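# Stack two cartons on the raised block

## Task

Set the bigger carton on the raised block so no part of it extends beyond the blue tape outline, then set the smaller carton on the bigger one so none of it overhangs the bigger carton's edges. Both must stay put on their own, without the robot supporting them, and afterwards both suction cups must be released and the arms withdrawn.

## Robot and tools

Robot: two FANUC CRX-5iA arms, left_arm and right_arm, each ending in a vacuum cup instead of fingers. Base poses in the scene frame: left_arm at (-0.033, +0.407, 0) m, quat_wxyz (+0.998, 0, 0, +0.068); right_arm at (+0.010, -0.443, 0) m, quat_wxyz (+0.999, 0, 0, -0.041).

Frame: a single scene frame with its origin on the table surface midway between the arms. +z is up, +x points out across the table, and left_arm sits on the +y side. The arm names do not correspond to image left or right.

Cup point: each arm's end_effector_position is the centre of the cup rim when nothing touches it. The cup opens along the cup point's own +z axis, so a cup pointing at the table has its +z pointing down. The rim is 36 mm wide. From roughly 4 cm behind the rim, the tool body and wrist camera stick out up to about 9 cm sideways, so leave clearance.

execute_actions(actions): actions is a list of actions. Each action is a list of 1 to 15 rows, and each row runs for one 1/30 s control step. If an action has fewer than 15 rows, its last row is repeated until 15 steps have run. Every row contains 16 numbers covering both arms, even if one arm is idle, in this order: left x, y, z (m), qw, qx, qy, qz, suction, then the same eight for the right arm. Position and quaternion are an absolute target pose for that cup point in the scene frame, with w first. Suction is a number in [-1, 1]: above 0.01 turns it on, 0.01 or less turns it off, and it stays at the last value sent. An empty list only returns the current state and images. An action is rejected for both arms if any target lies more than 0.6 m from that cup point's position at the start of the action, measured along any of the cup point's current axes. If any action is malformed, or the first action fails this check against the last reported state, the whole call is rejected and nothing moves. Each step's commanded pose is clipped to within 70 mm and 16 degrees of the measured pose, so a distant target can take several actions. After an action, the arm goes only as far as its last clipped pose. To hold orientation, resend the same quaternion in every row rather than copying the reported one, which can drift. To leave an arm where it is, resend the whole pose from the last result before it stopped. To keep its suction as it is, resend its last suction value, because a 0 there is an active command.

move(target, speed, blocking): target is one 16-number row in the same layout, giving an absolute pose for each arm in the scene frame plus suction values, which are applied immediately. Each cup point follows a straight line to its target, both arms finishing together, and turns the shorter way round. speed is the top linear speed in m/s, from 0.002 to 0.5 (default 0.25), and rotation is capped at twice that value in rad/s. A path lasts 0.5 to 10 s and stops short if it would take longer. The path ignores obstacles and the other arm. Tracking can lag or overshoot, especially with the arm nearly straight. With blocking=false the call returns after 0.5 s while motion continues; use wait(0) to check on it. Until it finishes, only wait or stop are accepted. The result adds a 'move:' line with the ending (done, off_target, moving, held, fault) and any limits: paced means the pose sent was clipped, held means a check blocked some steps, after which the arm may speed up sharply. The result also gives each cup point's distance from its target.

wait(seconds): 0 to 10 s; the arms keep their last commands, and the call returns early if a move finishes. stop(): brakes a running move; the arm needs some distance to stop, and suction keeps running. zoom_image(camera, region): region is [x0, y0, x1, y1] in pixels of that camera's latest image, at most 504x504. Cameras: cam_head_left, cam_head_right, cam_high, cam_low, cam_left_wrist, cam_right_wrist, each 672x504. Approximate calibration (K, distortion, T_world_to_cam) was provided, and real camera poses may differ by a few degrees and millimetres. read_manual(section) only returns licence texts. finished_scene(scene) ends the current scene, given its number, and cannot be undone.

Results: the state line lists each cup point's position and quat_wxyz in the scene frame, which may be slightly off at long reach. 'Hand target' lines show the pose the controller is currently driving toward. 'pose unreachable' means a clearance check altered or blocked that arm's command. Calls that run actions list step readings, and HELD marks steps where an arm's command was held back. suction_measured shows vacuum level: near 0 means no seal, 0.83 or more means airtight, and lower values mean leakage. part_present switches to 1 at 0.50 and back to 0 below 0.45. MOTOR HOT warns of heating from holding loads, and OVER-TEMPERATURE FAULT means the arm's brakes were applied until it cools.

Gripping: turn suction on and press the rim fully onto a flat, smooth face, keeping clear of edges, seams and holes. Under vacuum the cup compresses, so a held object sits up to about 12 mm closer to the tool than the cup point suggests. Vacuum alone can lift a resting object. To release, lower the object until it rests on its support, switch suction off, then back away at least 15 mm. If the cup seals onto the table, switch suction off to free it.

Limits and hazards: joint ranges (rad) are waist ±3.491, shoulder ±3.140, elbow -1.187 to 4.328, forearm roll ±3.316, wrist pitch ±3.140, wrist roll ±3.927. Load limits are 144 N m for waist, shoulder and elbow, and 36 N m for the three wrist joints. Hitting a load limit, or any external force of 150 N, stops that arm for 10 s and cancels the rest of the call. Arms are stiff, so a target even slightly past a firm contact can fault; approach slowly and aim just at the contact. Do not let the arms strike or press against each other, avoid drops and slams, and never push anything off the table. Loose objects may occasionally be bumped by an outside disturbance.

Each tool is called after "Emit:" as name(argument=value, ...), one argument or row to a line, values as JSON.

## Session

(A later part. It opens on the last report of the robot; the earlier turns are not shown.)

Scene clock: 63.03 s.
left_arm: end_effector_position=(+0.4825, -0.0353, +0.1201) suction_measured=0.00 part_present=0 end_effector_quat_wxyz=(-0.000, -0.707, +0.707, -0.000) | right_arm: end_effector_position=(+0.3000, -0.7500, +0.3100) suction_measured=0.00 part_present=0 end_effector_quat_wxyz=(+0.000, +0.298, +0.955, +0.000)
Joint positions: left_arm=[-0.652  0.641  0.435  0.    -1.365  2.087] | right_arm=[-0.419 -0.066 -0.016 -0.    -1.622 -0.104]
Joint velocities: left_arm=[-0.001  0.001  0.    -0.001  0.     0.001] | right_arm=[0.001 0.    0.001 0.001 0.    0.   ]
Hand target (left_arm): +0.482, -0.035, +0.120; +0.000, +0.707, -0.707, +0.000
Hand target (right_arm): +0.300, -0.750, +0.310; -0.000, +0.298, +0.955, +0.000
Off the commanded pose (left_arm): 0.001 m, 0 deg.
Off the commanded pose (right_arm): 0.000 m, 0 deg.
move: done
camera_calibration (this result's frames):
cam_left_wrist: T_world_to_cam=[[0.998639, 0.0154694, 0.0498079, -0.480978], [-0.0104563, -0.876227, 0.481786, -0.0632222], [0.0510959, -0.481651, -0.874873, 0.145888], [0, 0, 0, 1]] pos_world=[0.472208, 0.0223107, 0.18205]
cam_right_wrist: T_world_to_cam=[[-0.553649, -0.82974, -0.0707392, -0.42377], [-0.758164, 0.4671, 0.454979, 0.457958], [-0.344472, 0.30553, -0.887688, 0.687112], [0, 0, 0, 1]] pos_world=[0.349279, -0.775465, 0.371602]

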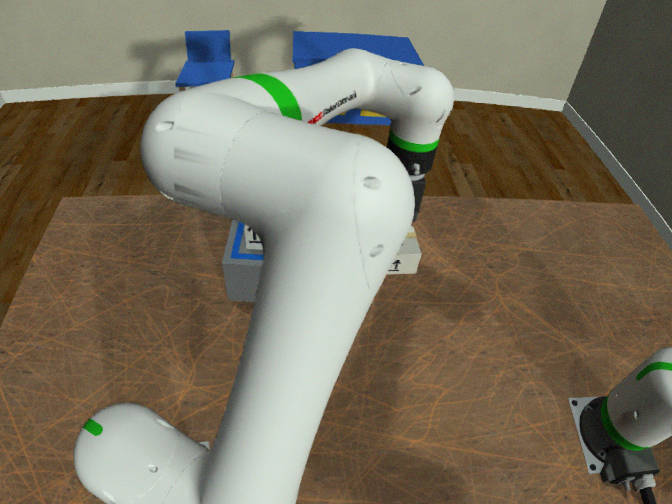

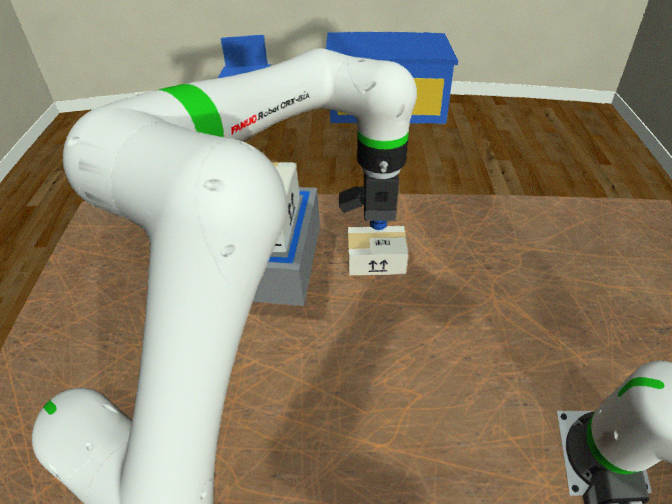

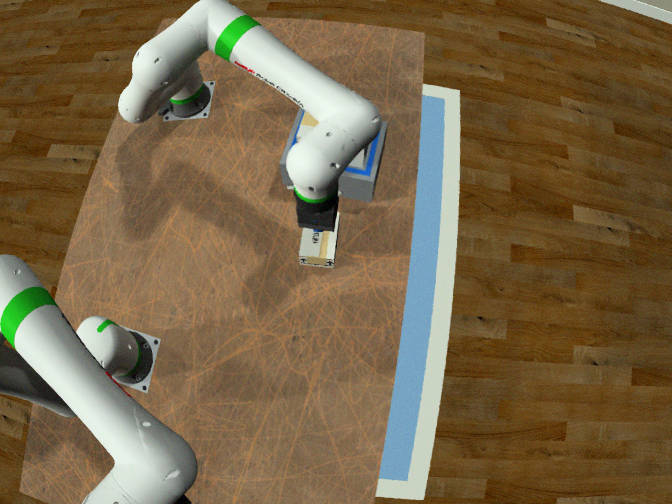

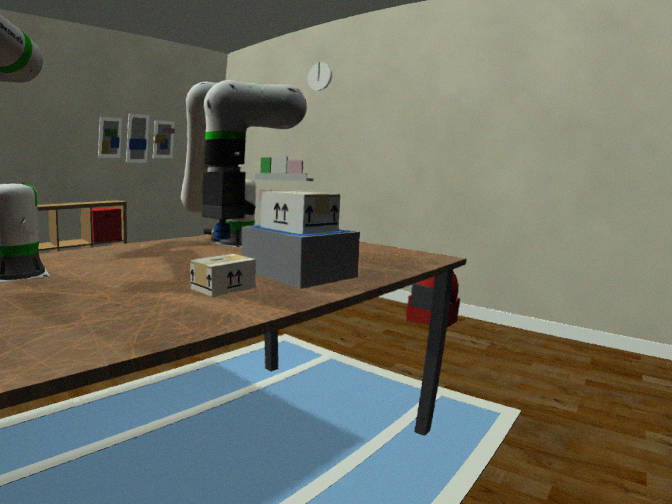

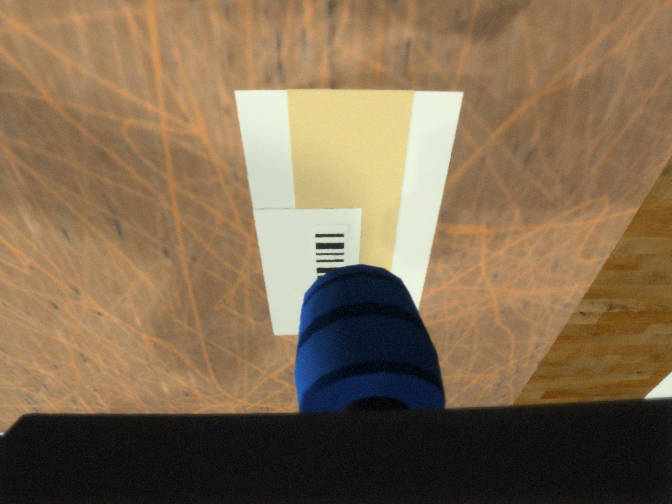

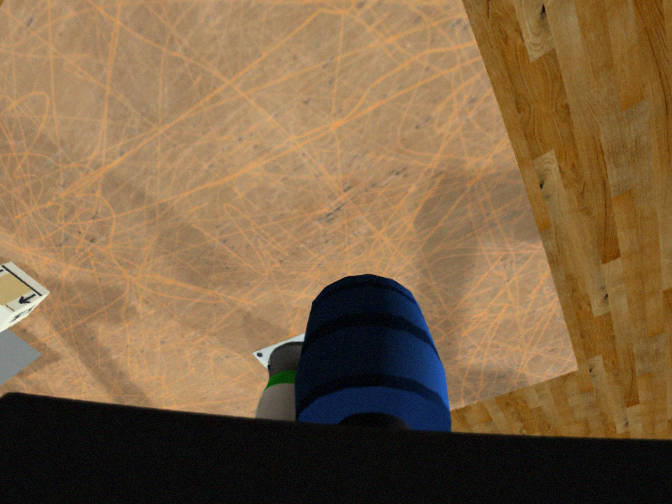

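Emit:
move(
  target=[0.484,-0.034,0.08,0,-0.707,0.707,0,1,0.3,-0.75,0.31,0,0.298,0.955,0,0],
  speed=0.1,
)

Emit:
move(
  target=[0.484,-0.034,0.066,0,-0.707,0.707,0,1,0.3,-0.75,0.31,0,0.298,0.955,0,0],
  speed=0.03,
)

Scene clock: 67.77 s.
left_arm: end_effector_position=(+0.4842, -0.0341, +0.0800) suction_measured=0.00 part_present=0 end_effector_quat_wxyz=(+0.000, -0.707, +0.707, -0.000) | right_arm: end_effector_position=(+0.3000, -0.7500, +0.3100) suction_measured=0.00 part_present=0 end_effector_quat_wxyz=(+0.000, +0.298, +0.955, +0.000)
Joint positions: left_arm=[-0.649  0.668  0.383 -0.    -1.286  2.084] | right_arm=[-0.419 -0.066 -0.016 -0.    -1.622 -0.104]
Joint velocities: left_arm=[-0.001  0.    -0.    -0.001  0.001  0.   ] | right_arm=[ 0.     0.    -0.001  0.001  0.    -0.   ]
Hand target (left_arm): +0.484, -0.034, +0.080; -0.000, +0.707, -0.707, -0.000
Hand target (right_arm): +0.300, -0.750, +0.310; -0.000, +0.298, +0.955, +0.000
Off the commanded pose (left_arm): 0.000 m, 0 deg.
Off the commanded pose (right_arm): 0.000 m, 0 deg.
move: done
camera_calibration (this result's frames):
cam_left_wrist: T_world_to_cam=[[0.99863, 0.015491, 0.0499735, -0.480681], [-0.0104951, -0.876435, 0.481407, -0.0427524], [0.051256, -0.481272, -0.875072, 0.111255], [0, 0, 0, 1]] pos_world=[0.473872, 0.0235204, 0.141959]
cam_right_wrist: T_world_to_cam=[[-0.553649, -0.82974, -0.0707391, -0.42377], [-0.758164, 0.4671, 0.454979, 0.457958], [-0.344472, 0.30553, -0.887688, 0.687112], [0, 0, 0, 1]] pos_world=[0.349279, -0.775465, 0.371602]

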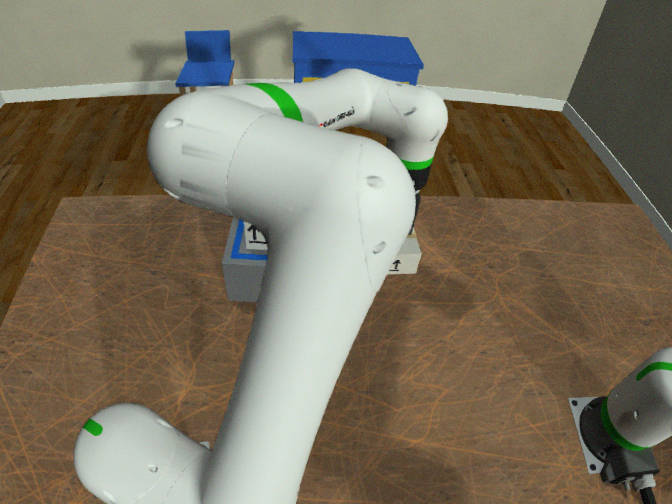

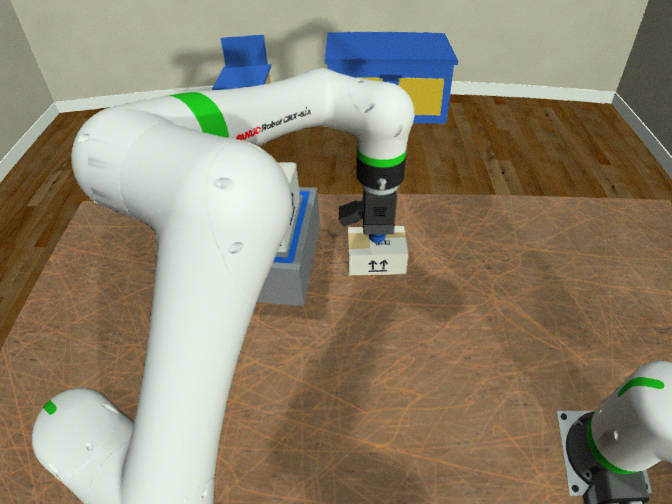

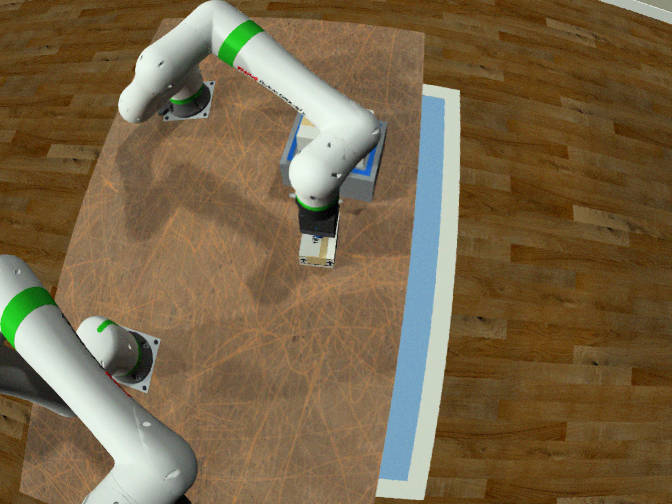

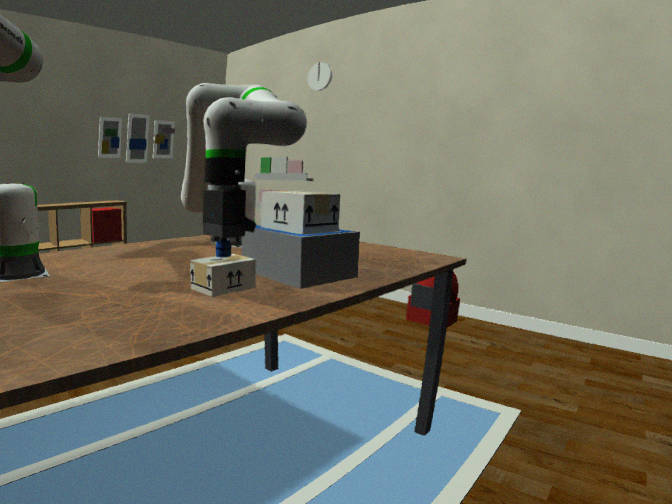

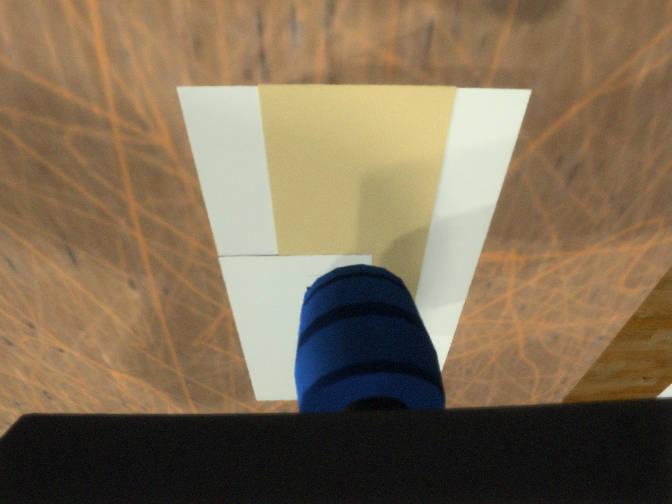

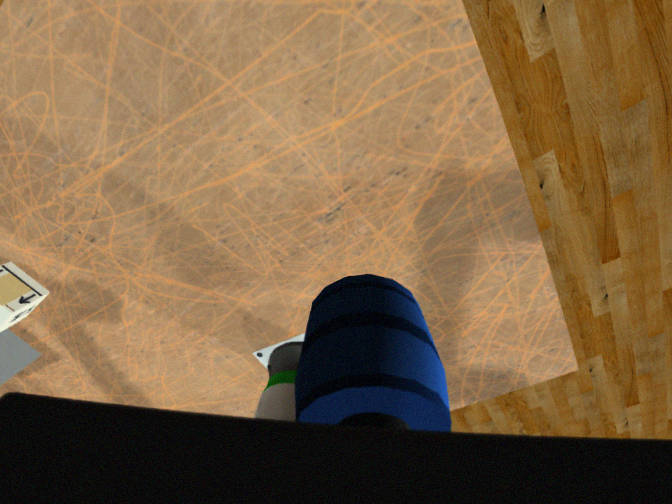

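Scene clock: 68.50 s.
left_arm: end_effector_position=(+0.4841, -0.0340, +0.0660) suction_measured=0.88 part_present=1 end_effector_quat_wxyz=(+0.000, -0.707, +0.707, +0.000) | right_arm: end_effector_position=(+0.3000, -0.7500, +0.3100) suction_measured=0.00 part_present=0 end_effector_quat_wxyz=(+0.000, +0.298, +0.955, +0.000)
Joint positions: left_arm=[-0.649  0.678  0.366 -0.    -1.258  2.084] | right_arm=[-0.419 -0.066 -0.016 -0.    -1.622 -0.104]
Joint velocities: left_arm=[-0.001 -0.    -0.    -0.     0.001 -0.   ] | right_arm=[ 0.    -0.    -0.002  0.     0.001 -0.   ]
Hand target (left_arm): +0.484, -0.034, +0.066; +0.000, +0.707, -0.707, +0.000
Hand target (right_arm): +0.300, -0.750, +0.310; +0.000, +0.298, +0.955, +0.000
Off the commanded pose (left_arm): 0.000 m, 0 deg.
Off the commanded pose (right_arm): 0.000 m, 0 deg.
move: done
camera_calibration (this result's frames):
cam_left_wrist: T_world_to_cam=[[0.998632, 0.0154962, 0.0499303, -0.47988], [-0.0104685, -0.876446, 0.481387, -0.0359559], [0.0512209, -0.481251, -0.875085, 0.0990323], [0, 0, 0, 1]] pos_world=[0.473775, 0.0235823, 0.127931]
cam_right_wrist: T_world_to_cam=[[-0.553649, -0.82974, -0.0707392, -0.42377], [-0.758164, 0.4671, 0.454979, 0.457958], [-0.344472, 0.30553, -0.887688, 0.687112], [0, 0, 0, 1]] pos_world=[0.349279, -0.775465, 0.371603]

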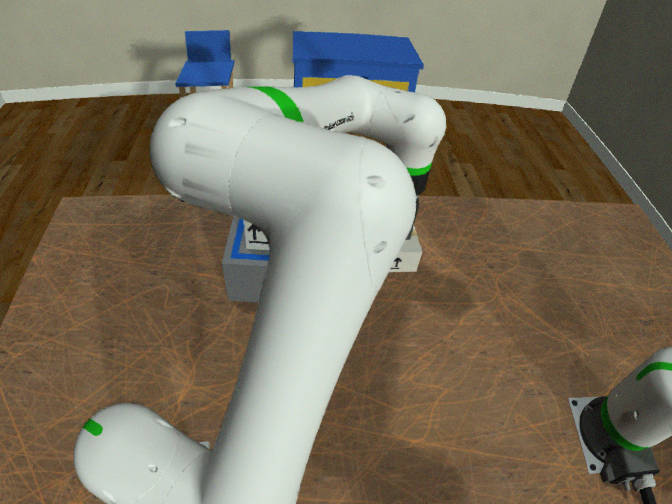

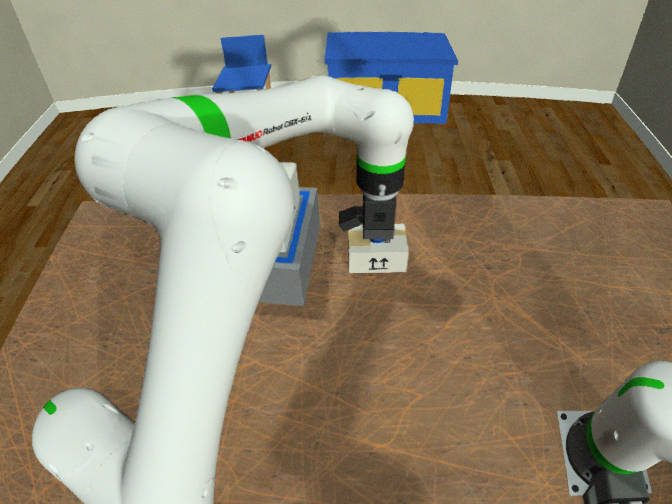

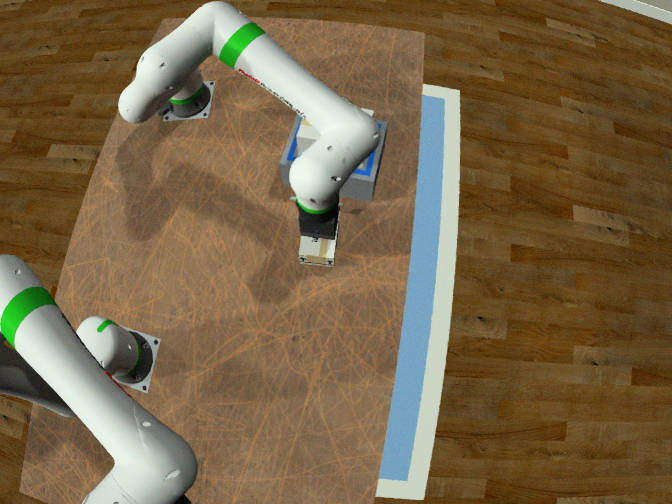

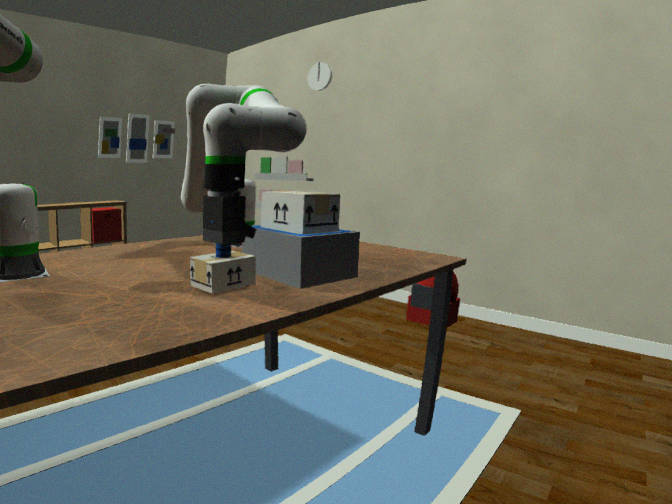

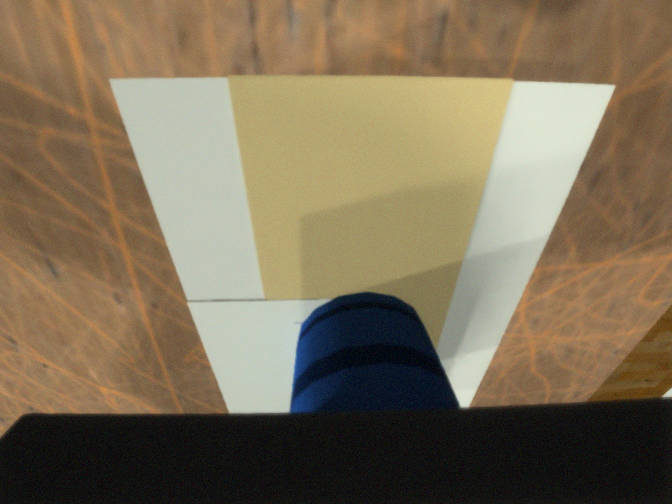

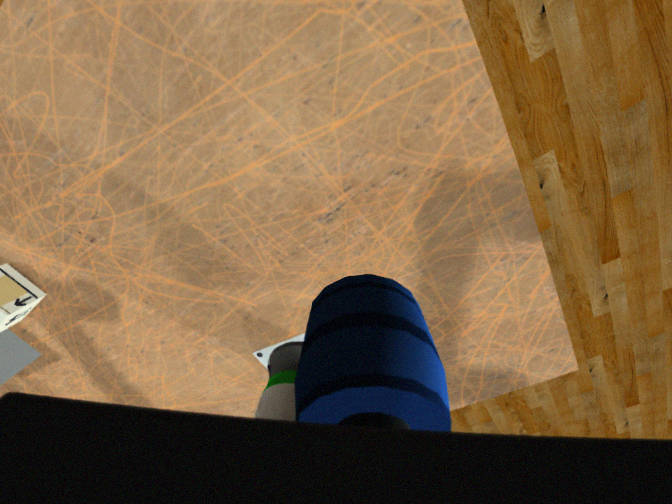

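Place height ≈ 0.278.

Emit:
move(
  target=[0.484,0.0,0.31,0,-0.34,0.94,0,1,0.3,-0.75,0.31,0,0.298,0.955,0,0],
  speed=0.4,
)

Emit:
move(
  target=[0.488,0.21,0.297,0,0.052,0.9986,0,1,0.3,-0.75,0.31,0,0.298,0.955,0,0],
  speed=0.4,
)

Emit:
move(
  target=[0.488,0.21,0.279,0,0.052,0.9986,0,1,0.3,-0.75,0.31,0,0.298,0.955,0,0],
  speed=0.03,
)

Emit:
zoom_image(
  camera="cam_head_right",
  region=[195, 130, 325, 260],
)

Emit:
zoom_image(
  camera="cam_low",
  region=[235, 150, 365, 240],
)

Scene clock: 75.53 s.
left_arm: end_effector_position=(+0.4831, +0.0006, +0.3099) suction_measured=0.93 part_present=1 end_effector_quat_wxyz=(+0.000, -0.340, +0.940, +0.000) | right_arm: end_effector_position=(+0.3000, -0.7500, +0.3100) suction_measured=0.00 part_present=0 end_effector_quat_wxyz=(+0.000, +0.298, +0.955, +0.000)
Joint positions: left_arm=[-0.603  0.572  0.774 -0.    -1.773  1.162] | right_arm=[-0.419 -0.066 -0.016 -0.    -1.622 -0.104]
Joint velocities: left_arm=[-0.003  0.002  0.003 -0.001 -0.002 -0.   ] | right_arm=[ 0.001 -0.     0.001 -0.     0.    -0.   ]
Hand target (left_arm): +0.483, +0.001, +0.310; +0.000, -0.340, +0.940, +0.000
Hand target (right_arm): +0.300, -0.750, +0.310; -0.000, +0.298, +0.955, +0.000
Off the commanded pose (left_arm): 0.001 m, 0 deg.
Off the commanded pose (right_arm): 0.000 m, 0 deg.
move: done
camera_calibration (this result's frames):
cam_left_wrist: T_world_to_cam=[[0.651071, -0.757383, 0.0497747, -0.323189], [-0.680092, -0.552997, 0.481321, 0.200244], [-0.337019, -0.347225, -0.87513, 0.516678], [0, 0, 0, 1]] pos_world=[0.520733, 0.0453597, 0.371866]
cam_right_wrist: T_world_to_cam=[[-0.553649, -0.82974, -0.0707393, -0.42377], [-0.758164, 0.4671, 0.454979, 0.457959], [-0.344472, 0.30553, -0.887688, 0.687112], [0, 0, 0, 1]] pos_world=[0.349279, -0.775465, 0.371602]

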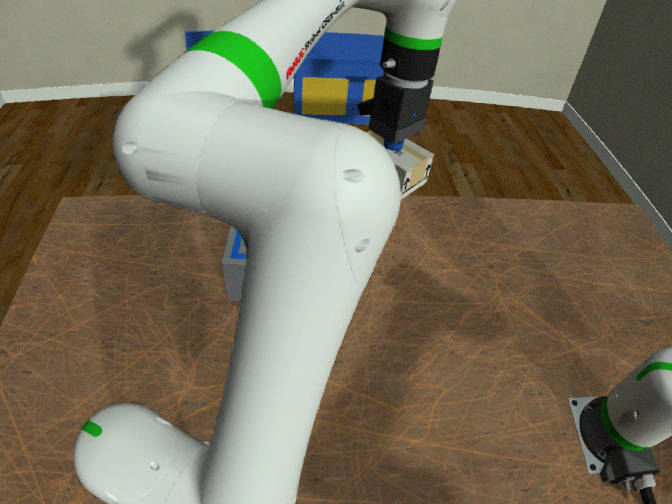

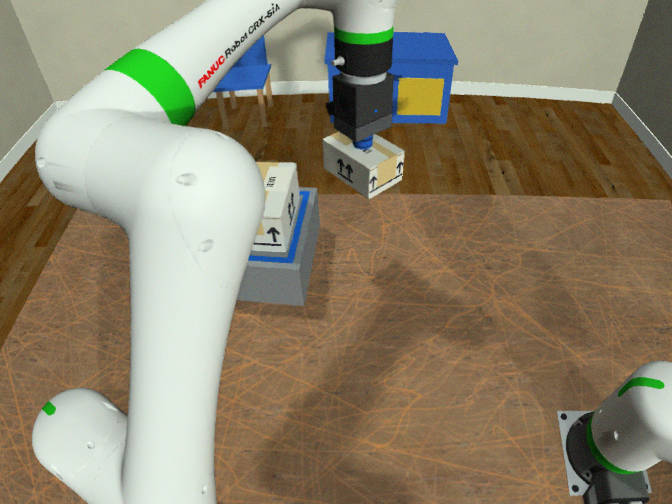

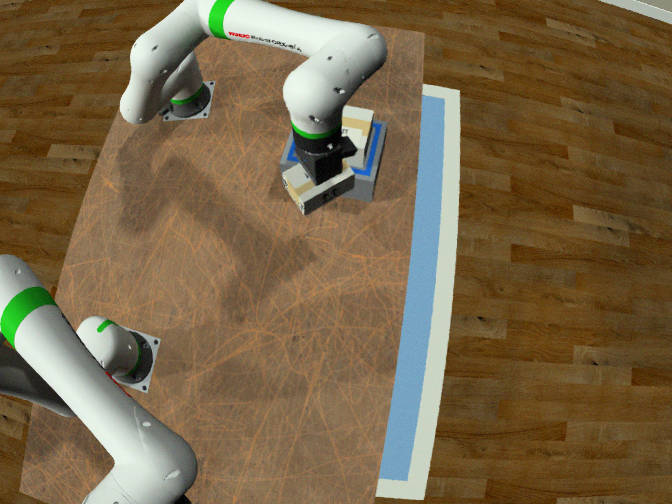

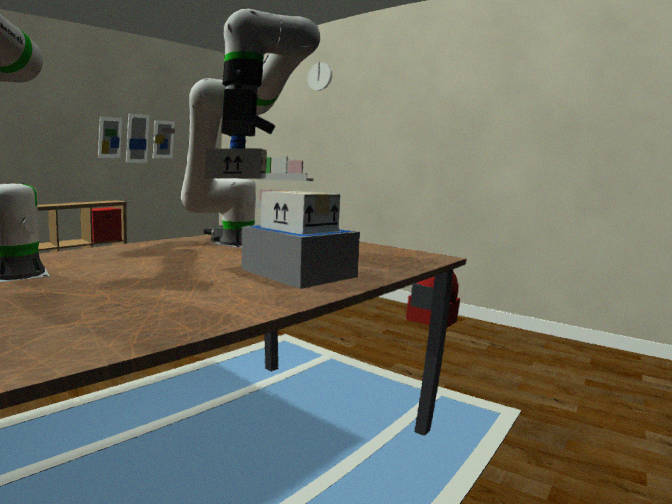

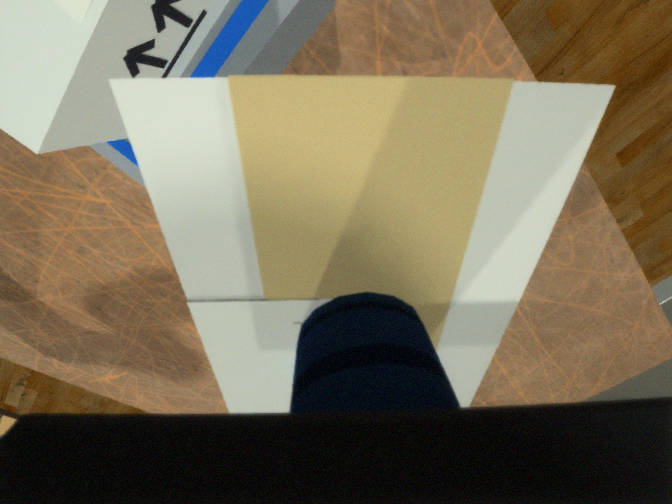

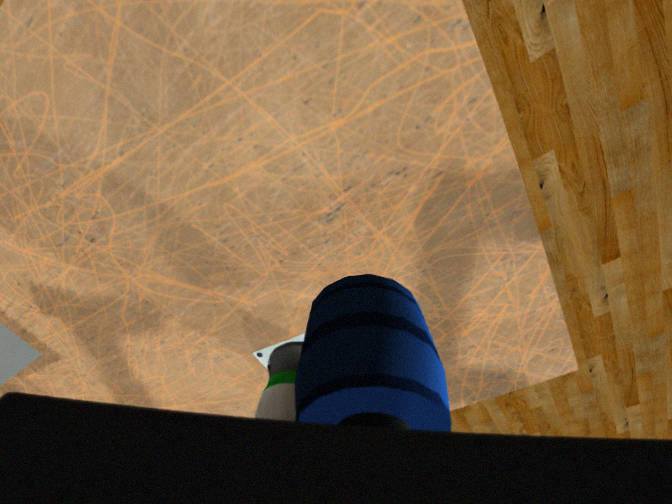

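Scene clock: 77.07 s.
left_arm: end_effector_position=(+0.4879, +0.2100, +0.2967) suction_measured=0.93 part_present=1 end_effector_quat_wxyz=(+0.000, +0.052, +0.999, +0.001) | right_arm: end_effector_position=(+0.3000, -0.7500, +0.3100) suction_measured=0.00 part_present=0 end_effector_quat_wxyz=(+0.000, +0.298, +0.955, +0.000)
Joint positions: left_arm=[-0.262  0.276  0.33  -0.002 -1.625  0.022] | right_arm=[-0.419 -0.066 -0.016 -0.    -1.622 -0.104]
Joint velocities: left_arm=[ 0.001 -0.001 -0.001  0.001 -0.    -0.001] | right_arm=[-0.001 -0.    -0.001 -0.001  0.     0.   ]
Hand target (left_arm): +0.488, +0.210, +0.297; +0.000, +0.052, +0.999, +0.001
Hand target (right_arm): +0.300, -0.750, +0.310; -0.000, +0.298, +0.955, +0.000
Off the commanded pose (left_arm): 0.000 m, 0 deg.
Off the commanded pose (right_arm): 0.000 m, 0 deg.
move: done
camera_calibration (this result's frames):
cam_left_wrist: T_world_to_cam=[[-0.0883284, -0.994933, 0.048018, 0.24411], [-0.87076, 0.100534, 0.481321, 0.281438], [-0.48371, 0.000702131, -0.875228, 0.577915], [0, 0, 0, 1]] pos_world=[0.54617, 0.214174, 0.358624]
cam_right_wrist: T_world_to_cam=[[-0.553649, -0.82974, -0.0707393, -0.42377], [-0.758164, 0.4671, 0.454979, 0.457958], [-0.344472, 0.30553, -0.887688, 0.687112], [0, 0, 0, 1]] pos_world=[0.349279, -0.775465, 0.371602]

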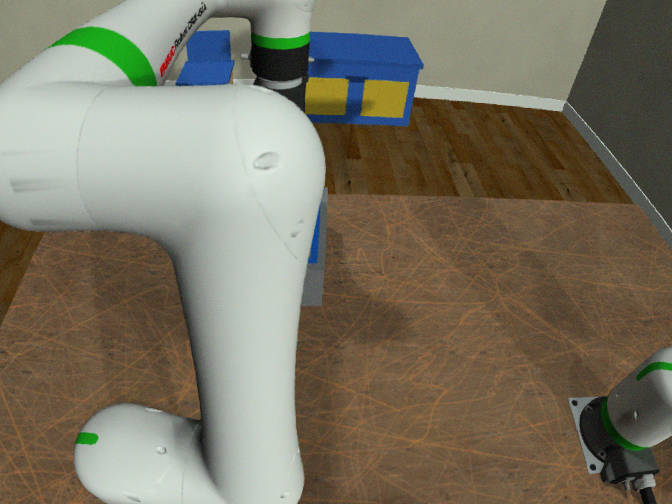

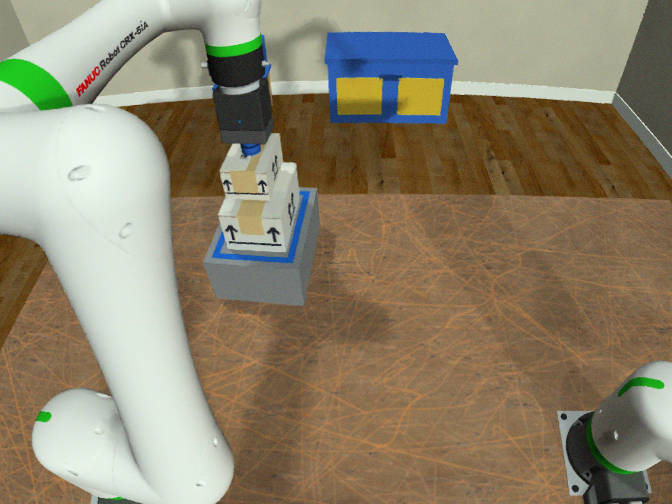

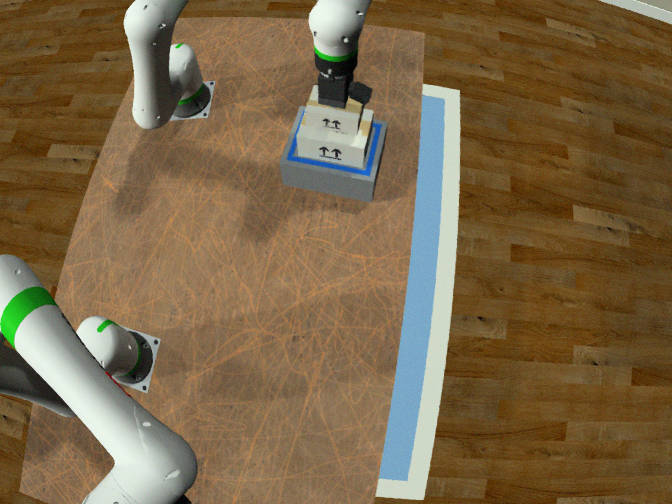

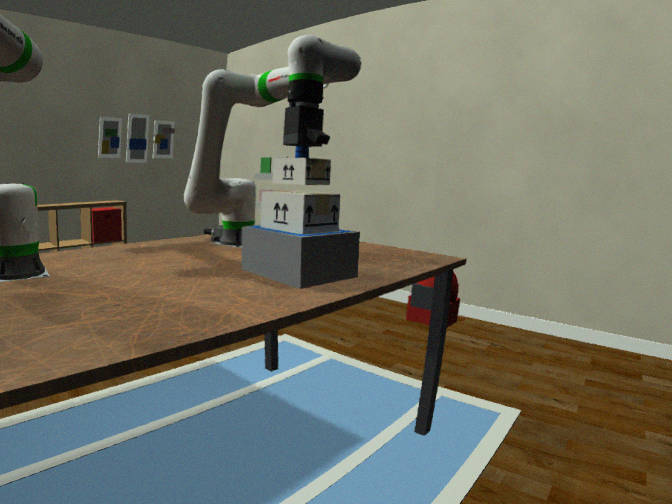

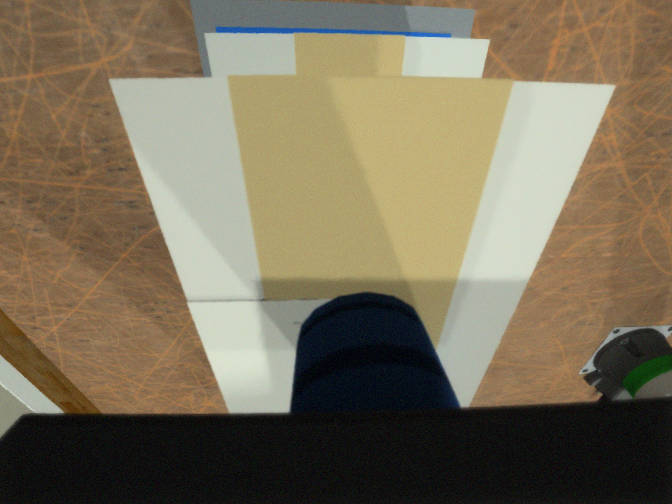

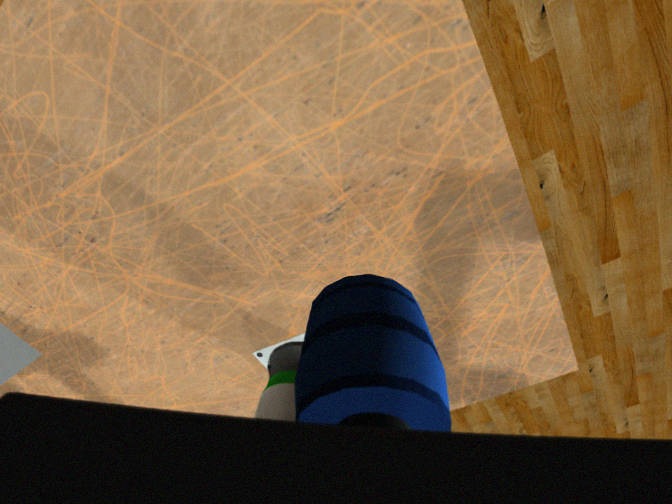

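Scene clock: 77.93 s.
left_arm: end_effector_position=(+0.4881, +0.2100, +0.2790) suction_measured=0.93 part_present=1 end_effector_quat_wxyz=(+0.000, +0.052, +0.999, +0.000) | right_arm: end_effector_position=(+0.3000, -0.7500, +0.3100) suction_measured=0.00 part_present=0 end_effector_quat_wxyz=(+0.000, +0.298, +0.955, +0.000)
Joint positions: left_arm=[-0.261  0.275  0.287 -0.    -1.583  0.021] | right_arm=[-0.419 -0.066 -0.016 -0.    -1.622 -0.104]
Joint velocities: left_arm=[-0.     0.    -0.001 -0.     0.001  0.   ] | right_arm=[ 0.002  0.     0.    -0.     0.     0.   ]
Hand target (left_arm): +0.488, +0.210, +0.279; +0.000, +0.052, +0.999, +0.000
Hand target (right_arm): +0.300, -0.750, +0.310; -0.000, +0.298, +0.955, +0.000
Off the commanded pose (left_arm): 0.000 m, 0 deg.
Off the commanded pose (right_arm): 0.000 m, 0 deg.
move: done
camera_calibration (this result's frames):
cam_left_wrist: T_world_to_cam=[[-0.0882635, -0.994849, 0.0498547, 0.244374], [-0.87059, 0.101366, 0.481454, 0.289839], [-0.484028, -0.000908206, -0.875052, 0.563026], [0, 0, 0, 1]] pos_world=[0.54642, 0.214247, 0.34095]
cam_right_wrist: T_world_to_cam=[[-0.553649, -0.82974, -0.0707392, -0.42377], [-0.758164, 0.467099, 0.454979, 0.457958], [-0.344472, 0.30553, -0.887688, 0.687112], [0, 0, 0, 1]] pos_world=[0.349279, -0.775465, 0.371602]

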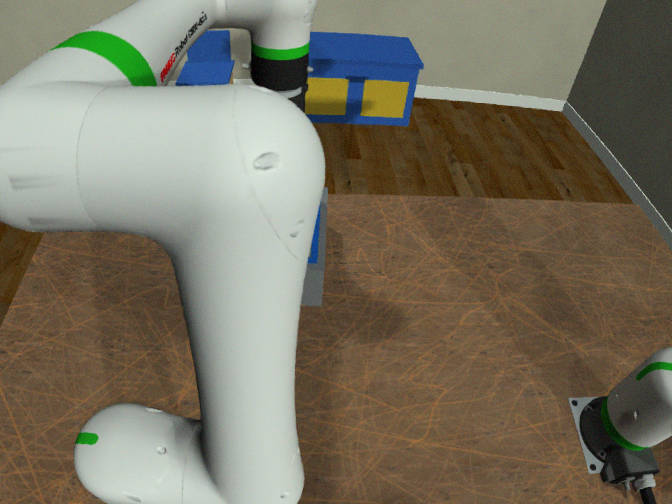

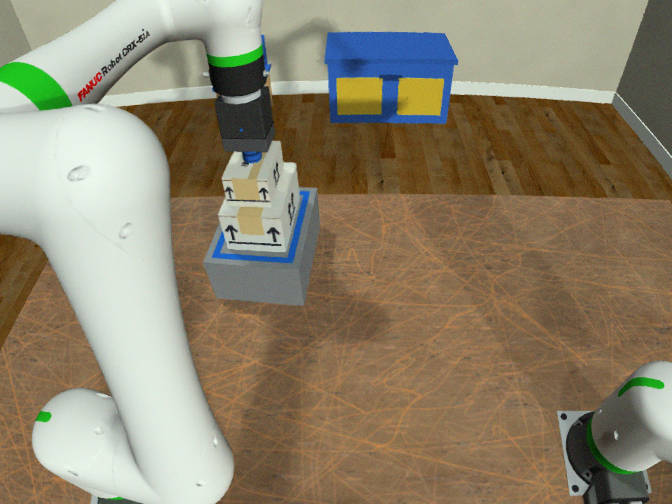

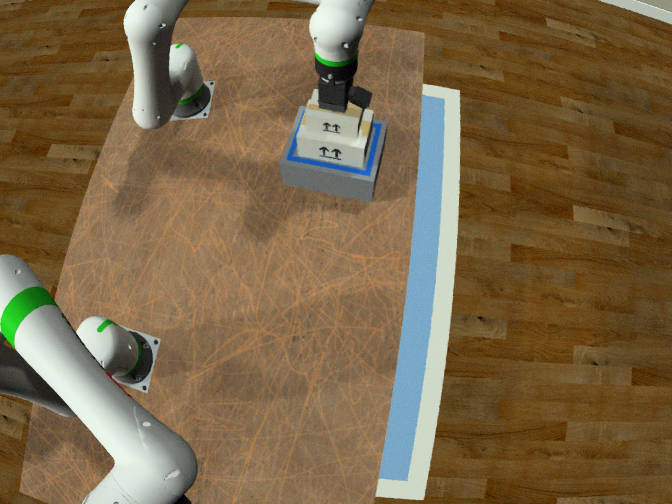

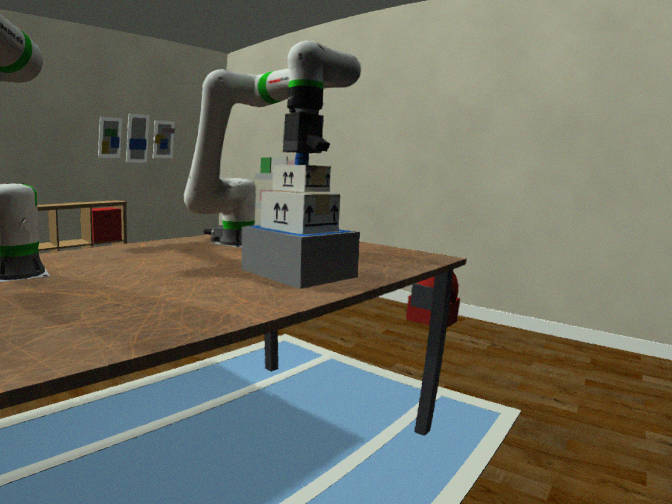

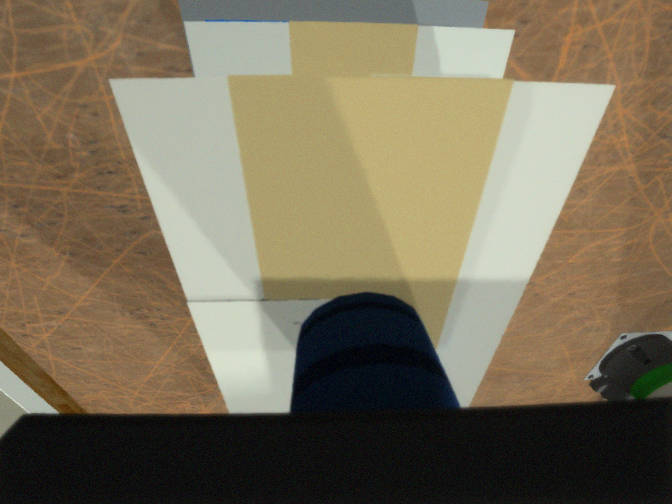

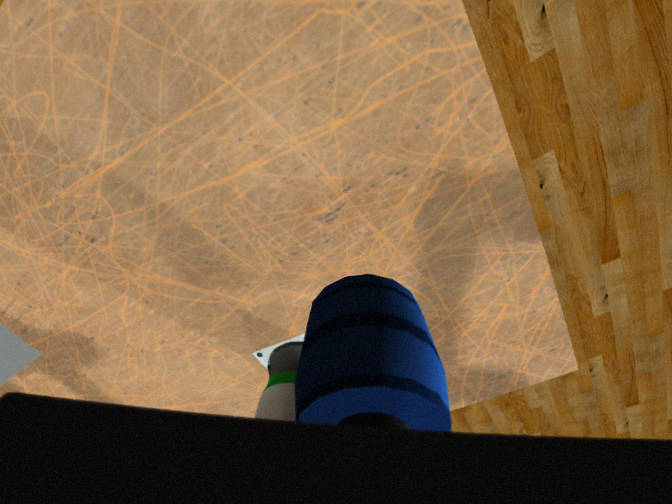

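Region (195, 130, 325, 260) of cam_head_right's 672x504 image, scaled by 3.877, with more detail than that image has.

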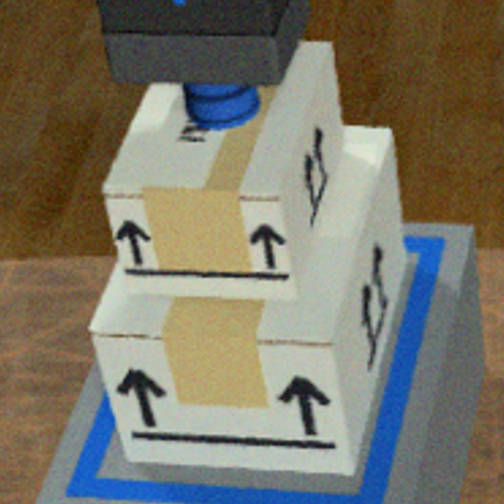

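Region (235, 150, 365, 240) of cam_low's 672x504 image, scaled by 3.877, with more detail than that image has; it fills the top 349 rows of this view, and the rest is white.

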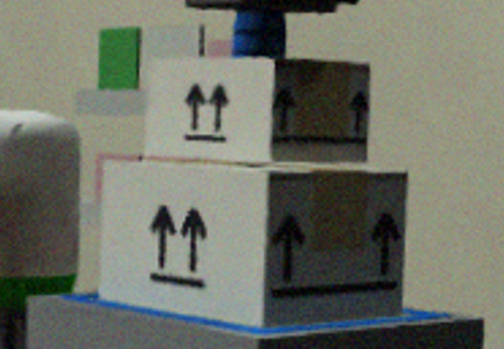

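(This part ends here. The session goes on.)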